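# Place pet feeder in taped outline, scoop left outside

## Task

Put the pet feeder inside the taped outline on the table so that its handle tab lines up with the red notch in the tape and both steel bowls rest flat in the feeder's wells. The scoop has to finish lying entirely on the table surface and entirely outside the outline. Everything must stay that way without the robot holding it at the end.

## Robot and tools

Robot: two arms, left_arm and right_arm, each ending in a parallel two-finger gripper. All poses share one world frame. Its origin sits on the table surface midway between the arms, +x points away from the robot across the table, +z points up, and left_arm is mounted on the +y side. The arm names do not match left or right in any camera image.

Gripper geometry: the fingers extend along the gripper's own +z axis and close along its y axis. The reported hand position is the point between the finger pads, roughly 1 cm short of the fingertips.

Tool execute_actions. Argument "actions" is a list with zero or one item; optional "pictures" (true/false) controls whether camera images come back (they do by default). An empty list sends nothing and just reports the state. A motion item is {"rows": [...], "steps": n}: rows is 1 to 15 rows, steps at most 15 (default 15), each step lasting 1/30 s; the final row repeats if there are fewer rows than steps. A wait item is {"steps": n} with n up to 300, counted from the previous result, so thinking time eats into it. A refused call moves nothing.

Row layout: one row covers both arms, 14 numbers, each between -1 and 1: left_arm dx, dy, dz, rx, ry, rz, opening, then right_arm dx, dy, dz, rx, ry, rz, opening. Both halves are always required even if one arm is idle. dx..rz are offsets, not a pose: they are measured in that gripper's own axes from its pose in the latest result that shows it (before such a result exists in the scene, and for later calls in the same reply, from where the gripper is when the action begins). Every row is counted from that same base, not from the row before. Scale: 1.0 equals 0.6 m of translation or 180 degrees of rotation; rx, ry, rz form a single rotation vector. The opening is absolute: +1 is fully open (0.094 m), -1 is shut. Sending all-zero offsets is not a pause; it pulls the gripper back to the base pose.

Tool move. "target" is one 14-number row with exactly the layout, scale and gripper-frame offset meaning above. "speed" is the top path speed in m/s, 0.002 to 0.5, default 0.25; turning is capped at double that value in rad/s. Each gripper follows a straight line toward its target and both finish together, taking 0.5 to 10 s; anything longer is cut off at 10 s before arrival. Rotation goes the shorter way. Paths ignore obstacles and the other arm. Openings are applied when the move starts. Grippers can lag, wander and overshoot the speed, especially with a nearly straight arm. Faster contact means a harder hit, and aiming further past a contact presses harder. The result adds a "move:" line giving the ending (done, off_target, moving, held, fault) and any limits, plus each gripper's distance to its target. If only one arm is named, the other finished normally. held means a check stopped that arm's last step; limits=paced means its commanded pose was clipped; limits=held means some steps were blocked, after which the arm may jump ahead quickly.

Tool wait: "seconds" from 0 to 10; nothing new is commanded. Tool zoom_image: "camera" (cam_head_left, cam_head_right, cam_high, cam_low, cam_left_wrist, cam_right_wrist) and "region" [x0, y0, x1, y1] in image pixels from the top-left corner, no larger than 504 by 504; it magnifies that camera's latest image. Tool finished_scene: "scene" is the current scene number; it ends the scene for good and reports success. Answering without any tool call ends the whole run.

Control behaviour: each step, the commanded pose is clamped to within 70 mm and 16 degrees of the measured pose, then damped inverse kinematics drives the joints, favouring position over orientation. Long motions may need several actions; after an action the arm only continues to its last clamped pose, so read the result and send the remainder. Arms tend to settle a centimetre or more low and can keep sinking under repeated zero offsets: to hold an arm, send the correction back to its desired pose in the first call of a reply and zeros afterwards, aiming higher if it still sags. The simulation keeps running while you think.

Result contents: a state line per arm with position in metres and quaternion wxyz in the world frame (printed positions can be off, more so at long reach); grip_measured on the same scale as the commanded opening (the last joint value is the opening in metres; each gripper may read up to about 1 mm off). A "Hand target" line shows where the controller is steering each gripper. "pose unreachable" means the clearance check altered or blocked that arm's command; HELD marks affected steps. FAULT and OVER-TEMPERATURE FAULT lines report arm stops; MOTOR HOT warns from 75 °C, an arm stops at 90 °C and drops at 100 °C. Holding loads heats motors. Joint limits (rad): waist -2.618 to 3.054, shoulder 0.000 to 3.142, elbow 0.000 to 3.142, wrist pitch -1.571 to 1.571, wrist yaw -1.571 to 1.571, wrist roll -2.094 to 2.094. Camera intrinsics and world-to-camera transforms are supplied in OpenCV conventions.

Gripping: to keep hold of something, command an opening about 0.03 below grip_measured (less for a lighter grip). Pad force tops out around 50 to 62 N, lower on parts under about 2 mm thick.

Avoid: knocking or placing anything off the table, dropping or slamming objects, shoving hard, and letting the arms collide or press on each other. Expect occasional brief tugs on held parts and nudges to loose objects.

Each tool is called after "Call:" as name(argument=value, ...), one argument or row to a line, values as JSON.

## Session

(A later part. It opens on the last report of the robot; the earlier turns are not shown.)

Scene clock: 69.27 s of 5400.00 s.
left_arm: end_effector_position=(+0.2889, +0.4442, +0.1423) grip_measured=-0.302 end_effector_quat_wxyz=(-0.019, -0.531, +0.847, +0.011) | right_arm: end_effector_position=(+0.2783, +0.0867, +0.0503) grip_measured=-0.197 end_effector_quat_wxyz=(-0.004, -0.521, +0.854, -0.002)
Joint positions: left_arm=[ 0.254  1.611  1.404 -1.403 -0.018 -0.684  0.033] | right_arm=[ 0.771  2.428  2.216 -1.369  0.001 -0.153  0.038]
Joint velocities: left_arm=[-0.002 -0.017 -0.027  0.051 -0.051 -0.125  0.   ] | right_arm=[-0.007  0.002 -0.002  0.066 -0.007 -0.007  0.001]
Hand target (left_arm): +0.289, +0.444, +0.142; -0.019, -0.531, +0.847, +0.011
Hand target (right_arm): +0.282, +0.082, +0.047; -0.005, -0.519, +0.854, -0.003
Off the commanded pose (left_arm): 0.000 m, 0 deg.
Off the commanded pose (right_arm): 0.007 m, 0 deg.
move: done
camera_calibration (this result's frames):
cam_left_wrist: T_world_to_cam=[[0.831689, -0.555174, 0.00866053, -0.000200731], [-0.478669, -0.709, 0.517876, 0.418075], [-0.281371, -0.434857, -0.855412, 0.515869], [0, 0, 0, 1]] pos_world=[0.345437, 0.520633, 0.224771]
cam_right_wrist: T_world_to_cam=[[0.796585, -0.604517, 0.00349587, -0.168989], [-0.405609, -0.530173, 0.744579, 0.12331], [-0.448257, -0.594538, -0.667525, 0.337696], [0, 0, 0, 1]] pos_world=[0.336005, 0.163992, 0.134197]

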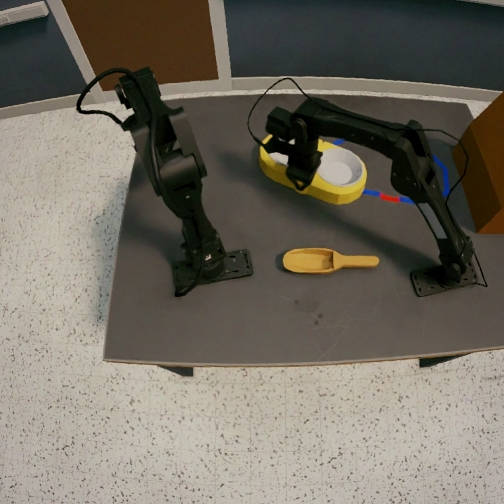

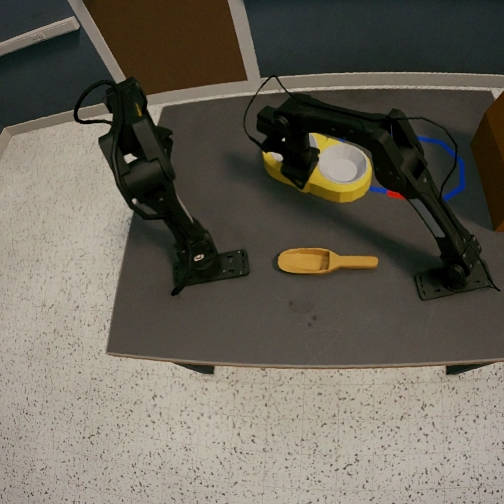

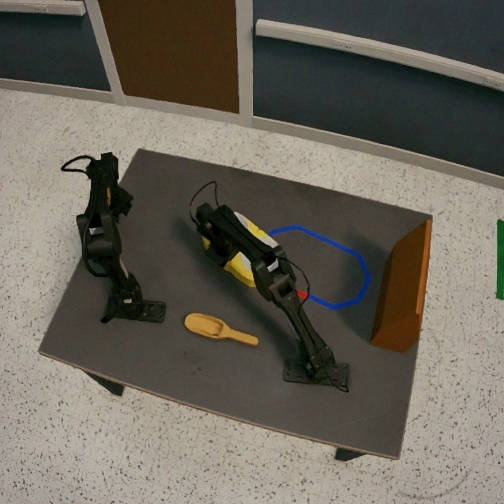

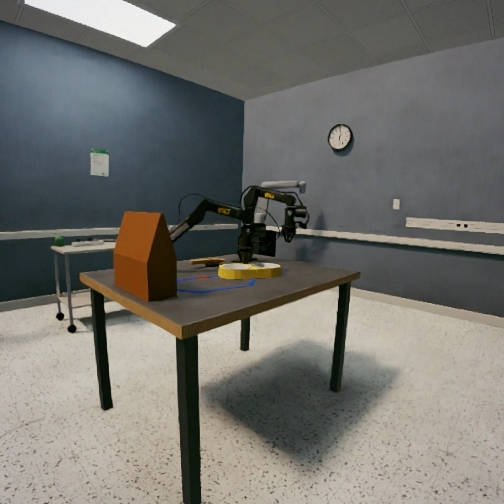

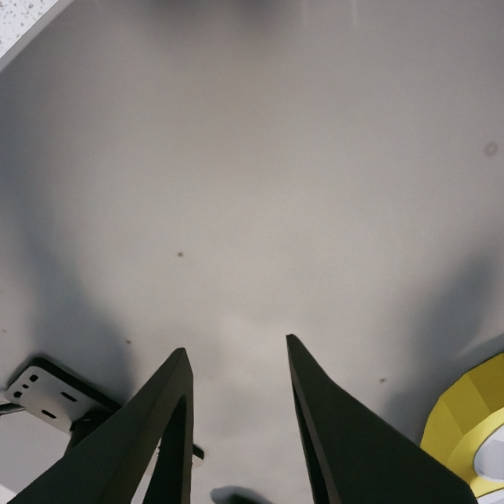

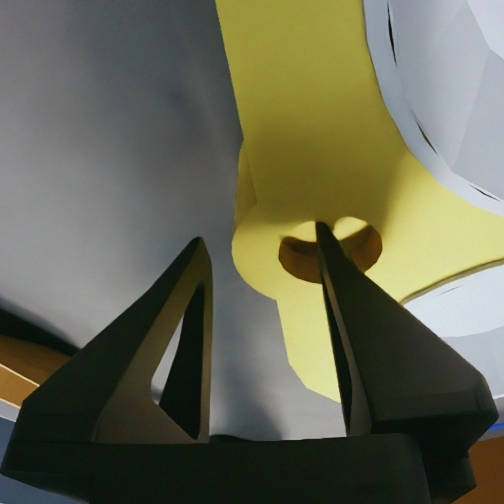

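Call:
move(
  target=[0,0,0,0,0,0,-0.3,0,0,0.004,0,0,0,-0.76],
)

Call:
move(
  target=[0,0,0,0,0,0,-0.3,0.402,-0.207,0.003,0,0,-0.08,-0.76],
  speed=0.15,
)

Call:
zoom_image(
  camera="cam_head_left",
  region=[310,100,480,230],
)

Call:
zoom_image(
  camera="cam_high",
  region=[240,200,390,330],
)

Scene clock: 73.37 s of 5400.00 s.
left_arm: end_effector_position=(+0.2889, +0.4442, +0.1423) grip_measured=-0.302 end_effector_quat_wxyz=(-0.019, -0.531, +0.847, +0.011) | right_arm: end_effector_position=(+0.2785, +0.0869, +0.0503) grip_measured=-0.683 end_effector_quat_wxyz=(-0.004, -0.521, +0.854, -0.002)
Joint positions: left_arm=[ 0.254  1.611  1.404 -1.403 -0.018 -0.684  0.033] | right_arm=[ 0.771  2.428  2.216 -1.367  0.001 -0.153  0.015]
Joint velocities: left_arm=[0.012 0.002 0.007 0.051 0.066 0.007 0.   ] | right_arm=[-0.002 -0.007 -0.002  0.022  0.007 -0.007 -0.002]
Hand target (left_arm): +0.289, +0.444, +0.142; -0.019, -0.531, +0.847, +0.011
Hand target (right_arm): +0.278, +0.087, +0.048; -0.004, -0.521, +0.854, -0.002
Off the commanded pose (left_arm): 0.000 m, 0 deg.
Off the commanded pose (right_arm): 0.002 m, 0 deg.
After step 90, 0.40 s passed at rest.
move: done
camera_calibration (this result's frames):
cam_left_wrist: T_world_to_cam=[[0.831689, -0.555174, 0.00866053, -0.000200731], [-0.478669, -0.709, 0.517876, 0.418075], [-0.281371, -0.434857, -0.855412, 0.515869], [0, 0, 0, 1]] pos_world=[0.345437, 0.520633, 0.224771]
cam_right_wrist: T_world_to_cam=[[0.796582, -0.604518, 0.00384559, -0.169066], [-0.406504, -0.530926, 0.743554, 0.123933], [-0.447449, -0.593865, -0.668665, 0.337751], [0, 0, 0, 1]] pos_world=[0.336181, 0.164174, 0.134341]

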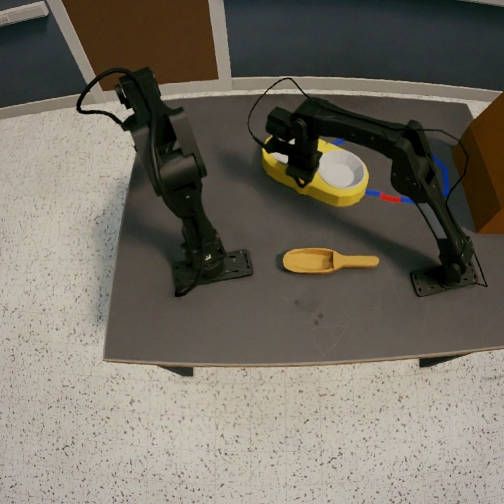

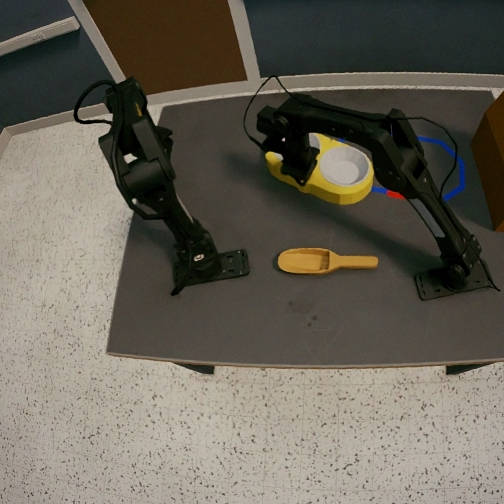

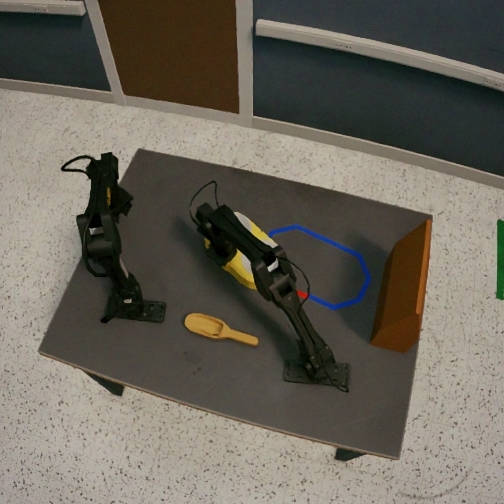

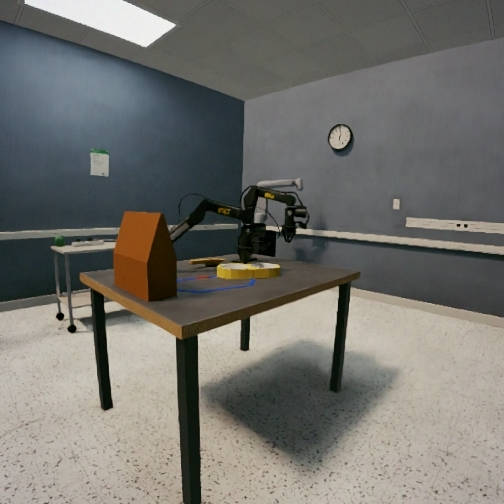

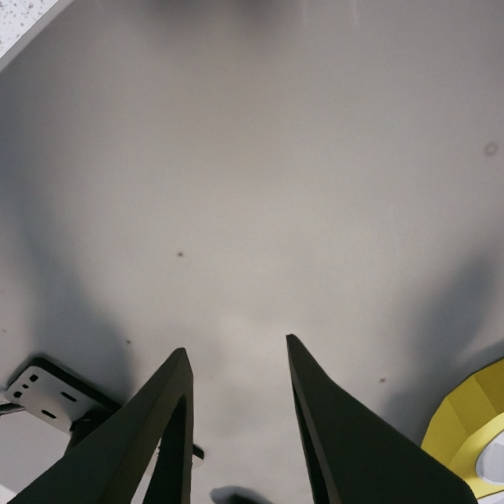

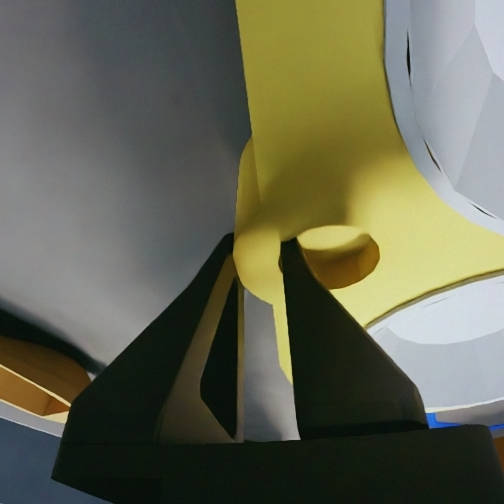

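Scene clock: 75.63 s of 5400.00 s.
left_arm: end_effector_position=(+0.2889, +0.4442, +0.1423) grip_measured=-0.302 end_effector_quat_wxyz=(-0.019, -0.531, +0.847, +0.011) | right_arm: end_effector_position=(+0.2848, -0.1849, +0.0476) grip_measured=-0.683 end_effector_quat_wxyz=(-0.015, -0.617, +0.787, -0.006)
Joint positions: left_arm=[ 0.254  1.611  1.404 -1.403 -0.018 -0.684  0.033] | right_arm=[ 0.206  1.76   1.188 -1.024  0.021 -0.953  0.015]
Joint velocities: left_arm=[-0.002  0.007 -0.012 -0.051 -0.051 -0.037  0.   ] | right_arm=[ 0.007 -0.007  0.017 -0.007 -0.022 -0.037 -0.   ]
Hand target (left_arm): +0.289, +0.444, +0.142; -0.019, -0.531, +0.847, +0.011
Hand target (right_arm): +0.284, -0.186, +0.050; -0.008, -0.624, +0.782, -0.005
Off the commanded pose (left_arm): 0.000 m, 0 deg.
Off the commanded pose (right_arm): 0.007 m, 2 deg.
move: done
camera_calibration (this result's frames):
cam_left_wrist: T_world_to_cam=[[0.831689, -0.555174, 0.00866053, -0.000200731], [-0.478669, -0.709, 0.517876, 0.418075], [-0.281371, -0.434857, -0.855412, 0.515869], [0, 0, 0, 1]] pos_world=[0.345437, 0.520633, 0.224771]
cam_right_wrist: T_world_to_cam=[[0.91525, -0.402886, 0.0000295867, -0.334682], [-0.262046, -0.595243, 0.759617, -0.0696165], [-0.306021, -0.695247, -0.650371, 0.117442], [0, 0, 0, 1]] pos_world=[0.324015, -0.0946263, 0.129273]

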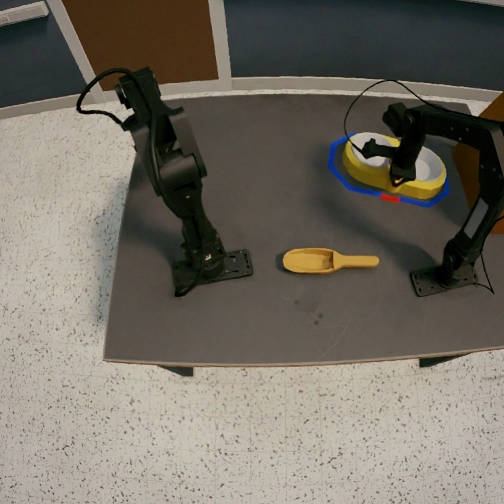

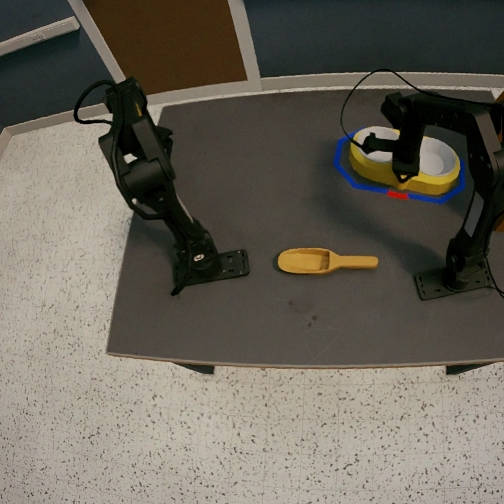

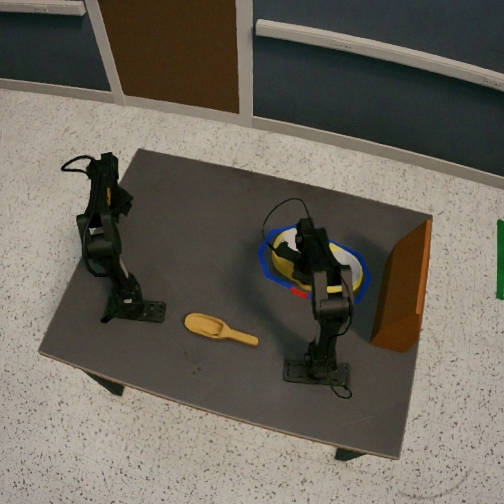

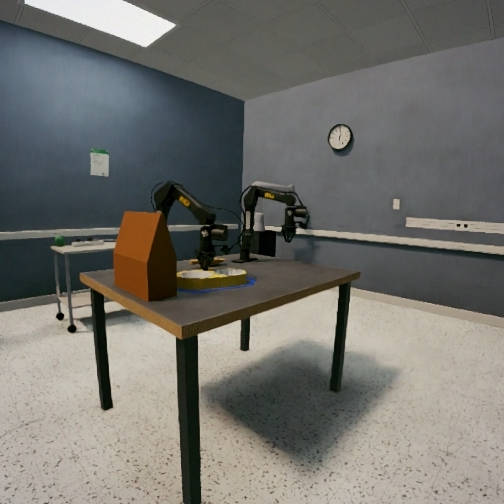

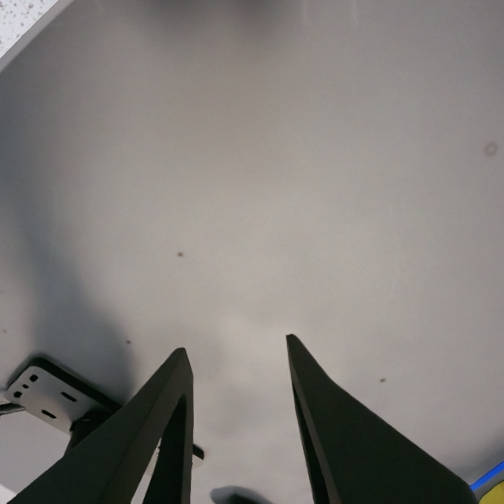

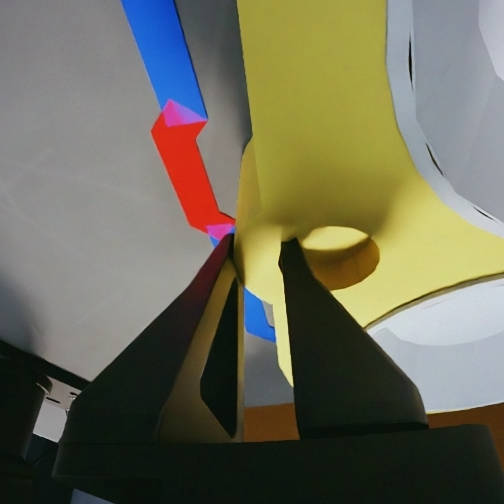

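Region (310, 100, 480, 230) of cam_head_left's 504x504 image, scaled by 2.965, with more detail than that image has; it fills the top 385 rows of this view, and the rest is white.

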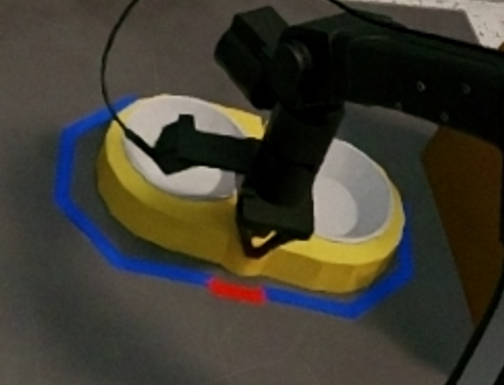

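Region (240, 200, 390, 330) of cam_high's 504x504 image, scaled by 3.360, with more detail than that image has; it fills the top 437 rows of this view, and the rest is white.

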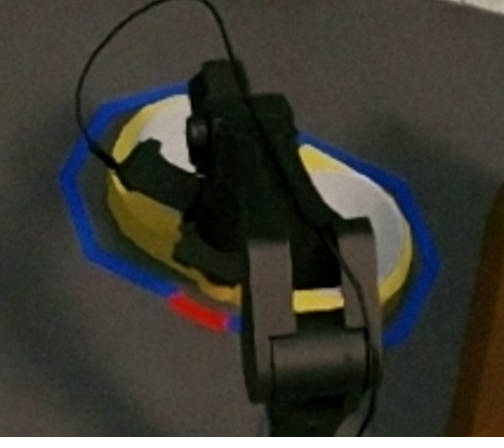

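Rotate ~6° more CCW.

Call:
move(
  target=[0,0,0,0,0,0,-0.3,0,0,-0.003,0,0,-0.042,-0.76],
  speed=0.1,
)

Call:
move(
  target=[0,0,0,0,0,0,-0.3,0,0,0,0,0,0,-0.3],
)

Call:
move(
  target=[0,0,0,0,0,0,-0.3,0,0,-0.12,0,0,0,-0.3],
)

Call:
zoom_image(
  camera="cam_high",
  region=[240,200,390,330],
)

Scene clock: 79.23 s of 5400.00 s.
left_arm: end_effector_position=(+0.2889, +0.4442, +0.1423) grip_measured=-0.302 end_effector_quat_wxyz=(-0.019, -0.531, +0.847, +0.011) | right_arm: end_effector_position=(+0.2853, -0.1861, +0.0477) grip_measured=-0.684 end_effector_quat_wxyz=(-0.016, -0.658, +0.753, -0.009)
Joint positions: left_arm=[ 0.254  1.611  1.404 -1.403 -0.018 -0.684  0.033] | right_arm=[ 0.206  1.76   1.188 -1.024  0.028 -1.06   0.015]
Joint velocities: left_arm=[ 0.012 -0.012 -0.007  0.022  0.007 -0.007  0.001] | right_arm=[-0.007  0.002 -0.007 -0.037 -0.022 -0.022 -0.   ]
Hand target (left_arm): +0.289, +0.444, +0.142; -0.019, -0.531, +0.847, +0.011
Hand target (right_arm): +0.285, -0.185, +0.049; -0.015, -0.668, +0.744, -0.006
Off the commanded pose (left_arm): 0.000 m, 0 deg.
Off the commanded pose (right_arm): 0.002 m, 2 deg.
move: done
camera_calibration (this result's frames):
cam_left_wrist: T_world_to_cam=[[0.831689, -0.555174, 0.00866053, -0.000200731], [-0.478669, -0.709, 0.517876, 0.418075], [-0.281371, -0.434857, -0.855412, 0.515869], [0, 0, 0, 1]] pos_world=[0.345437, 0.520633, 0.224771]
cam_right_wrist: T_world_to_cam=[[0.952905, -0.303265, 0.00119018, -0.327863], [-0.19691, -0.615726, 0.76296, -0.0927822], [-0.230646, -0.727263, -0.646445, 0.0891276], [0, 0, 0, 1]] pos_world=[0.31471, -0.0917388, 0.128795]

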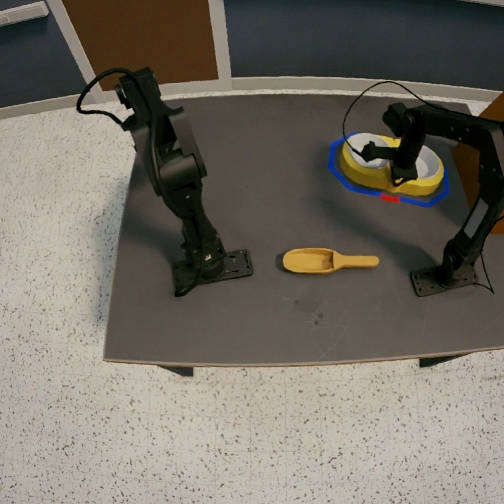

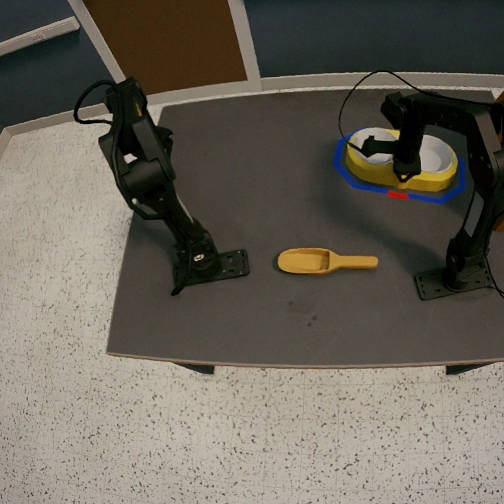

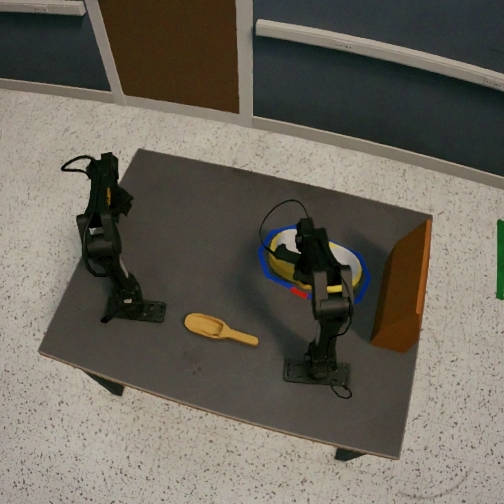

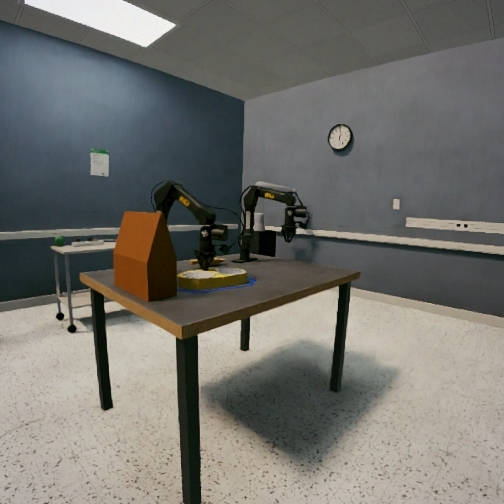

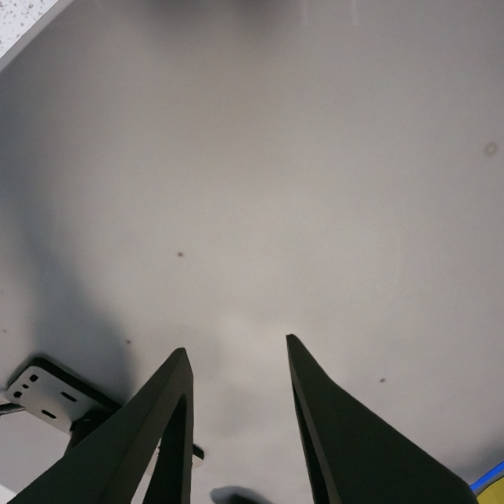

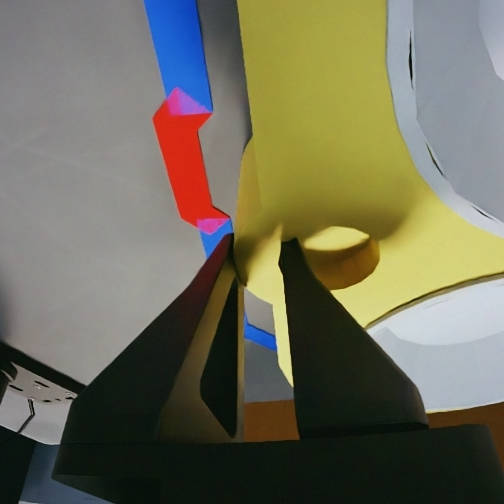

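Scene clock: 79.73 s of 5400.00 s.
left_arm: end_effector_position=(+0.2889, +0.4442, +0.1423) grip_measured=-0.302 end_effector_quat_wxyz=(-0.019, -0.531, +0.847, +0.011) | right_arm: end_effector_position=(+0.2854, -0.1861, +0.0477) grip_measured=-0.303 end_effector_quat_wxyz=(-0.016, -0.658, +0.753, -0.010)
Joint positions: left_arm=[ 0.254  1.611  1.404 -1.403 -0.018 -0.684  0.033] | right_arm=[ 0.206  1.76   1.188 -1.024  0.029 -1.06   0.033]
Joint velocities: left_arm=[-0.002 -0.002 -0.007 -0.007  0.066  0.007  0.001] | right_arm=[ 0.012  0.012 -0.012  0.007  0.007 -0.051  0.001]
Hand target (left_arm): +0.289, +0.444, +0.142; -0.019, -0.531, +0.847, +0.011
Hand target (right_arm): +0.285, -0.186, +0.048; -0.016, -0.658, +0.753, -0.009
Off the commanded pose (left_arm): 0.000 m, 0 deg.
Off the commanded pose (right_arm): 0.000 m, 0 deg.
move: done
camera_calibration (this result's frames):
cam_left_wrist: T_world_to_cam=[[0.831689, -0.555174, 0.00866053, -0.000200731], [-0.478669, -0.709, 0.517876, 0.418075], [-0.281371, -0.434857, -0.855412, 0.515869], [0, 0, 0, 1]] pos_world=[0.345437, 0.520633, 0.224771]
cam_right_wrist: T_world_to_cam=[[0.95291, -0.303246, 0.00196807, -0.328058], [-0.197383, -0.615296, 0.763185, -0.092608], [-0.230222, -0.727635, -0.646177, 0.0888908], [0, 0, 0, 1]] pos_world=[0.314795, -0.0917836, 0.128762]

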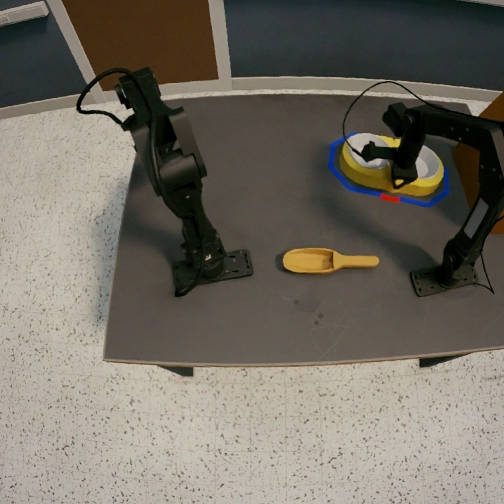

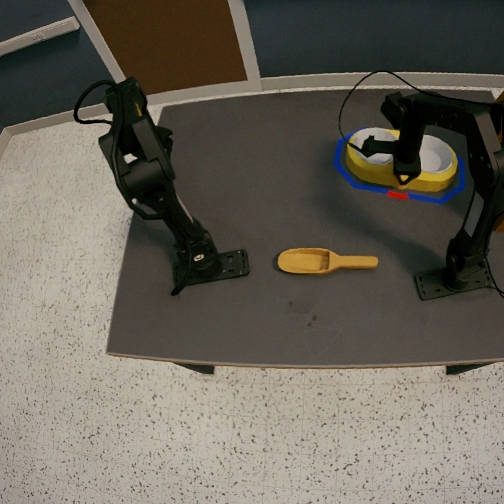

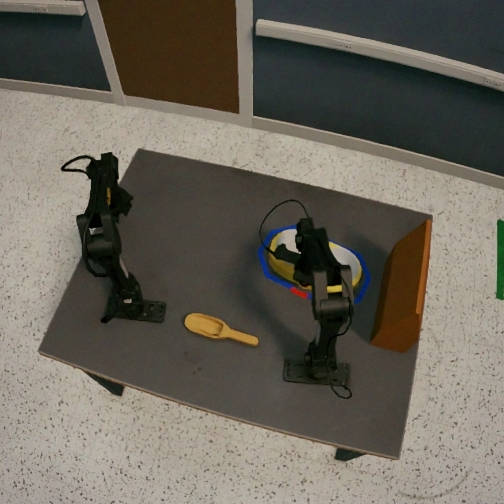

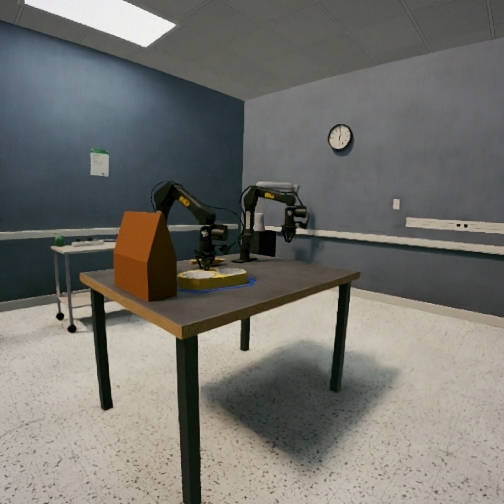

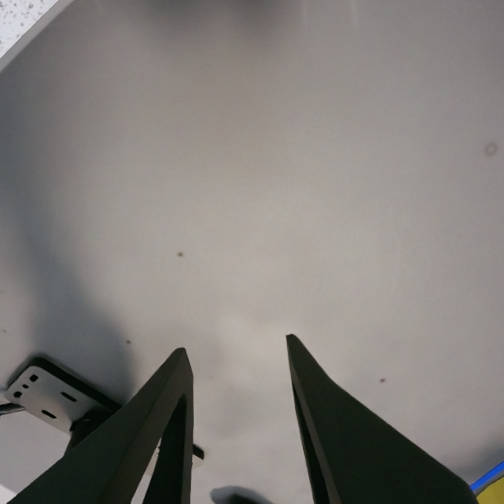

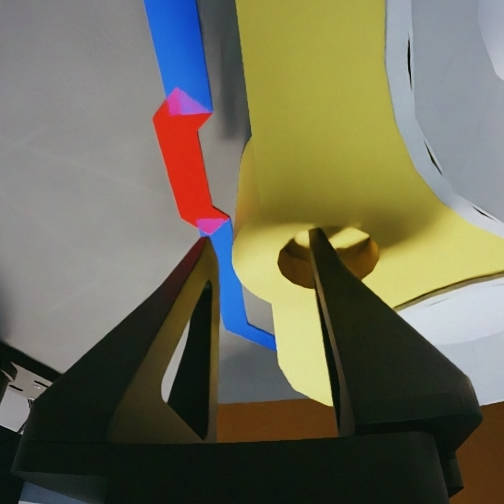

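Scene clock: 80.80 s of 5400.00 s.
left_arm: end_effector_position=(+0.2889, +0.4442, +0.1423) grip_measured=-0.302 end_effector_quat_wxyz=(-0.019, -0.531, +0.847, +0.011) | right_arm: end_effector_position=(+0.2875, -0.1853, +0.1141) grip_measured=-0.303 end_effector_quat_wxyz=(-0.018, -0.658, +0.753, -0.009)
Joint positions: left_arm=[ 0.254  1.611  1.404 -1.403 -0.018 -0.684  0.033] | right_arm=[ 0.206  1.721  1.412 -1.29   0.029 -1.06   0.033]
Joint velocities: left_arm=[ 0.012  0.007  0.007  0.051  0.051  0.037 -0.   ] | right_arm=[ 0.007 -0.007  0.002 -0.051 -0.037 -0.051  0.001]
Hand target (left_arm): +0.289, +0.444, +0.142; -0.019, -0.531, +0.847, +0.011
Hand target (right_arm): +0.287, -0.184, +0.120; -0.016, -0.658, +0.753, -0.010
Off the commanded pose (left_arm): 0.000 m, 0 deg.
Off the commanded pose (right_arm): 0.006 m, 0 deg.
move: done
camera_calibration (this result's frames):
cam_left_wrist: T_world_to_cam=[[0.831689, -0.555174, 0.00866053, -0.000200731], [-0.478669, -0.709, 0.517876, 0.418075], [-0.281371, -0.434857, -0.855412, 0.515869], [0, 0, 0, 1]] pos_world=[0.345437, 0.520633, 0.224771]
cam_right_wrist: T_world_to_cam=[[0.952912, -0.303246, -0.000691269, -0.329606], [-0.194944, -0.614331, 0.764587, -0.143084], [-0.232282, -0.72845, -0.64452, 0.133143], [0, 0, 0, 1]] pos_world=[0.317119, -0.0908644, 0.194986]

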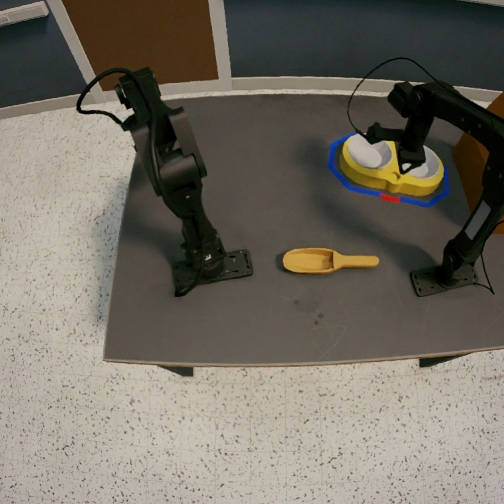

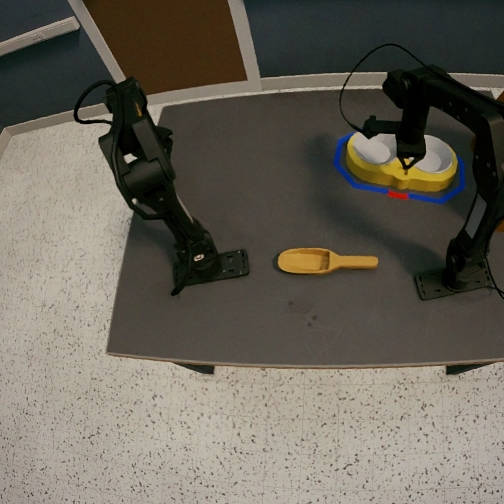

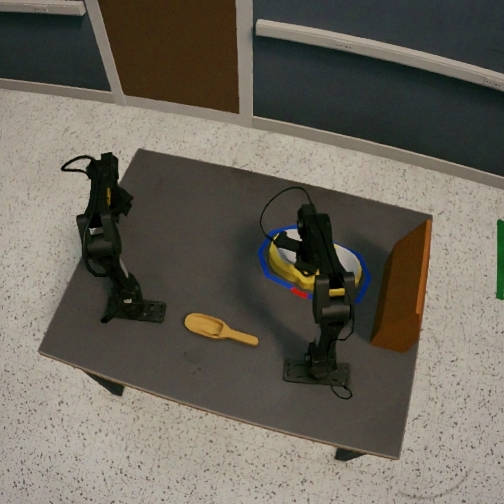

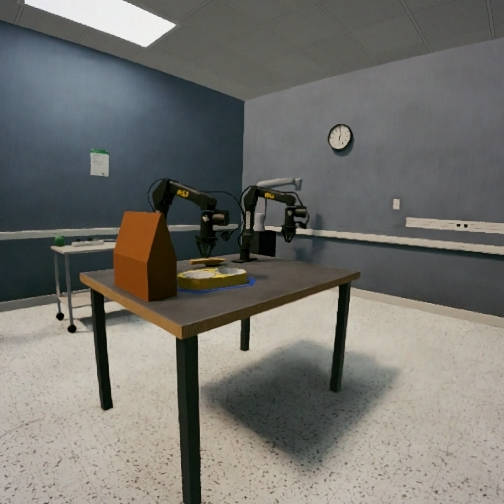

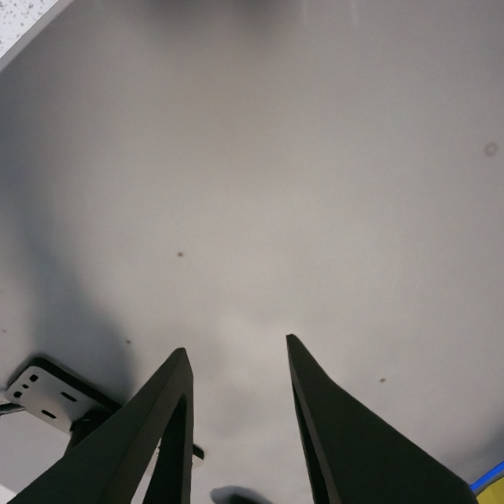

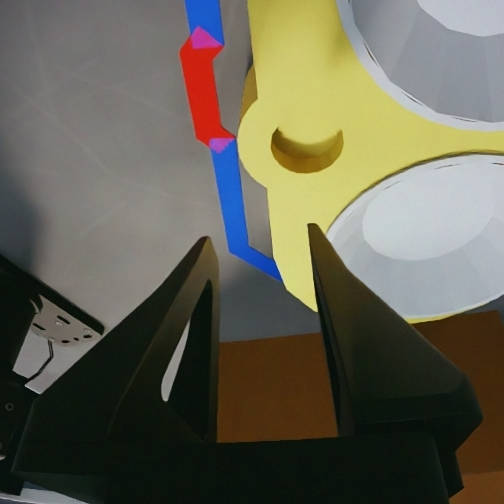

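Region (240, 200, 390, 330) of cam_high's 504x504 image, scaled by 3.360, with more detail than that image has; it fills the top 437 rows of this view, and the rest is white.

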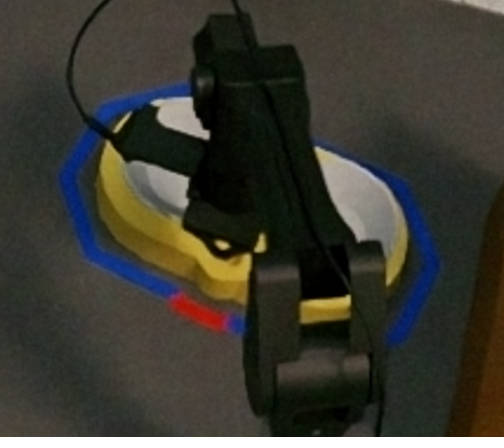

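Call:
finished_scene(
  scene=1,
)

The scene is finished: the task was done.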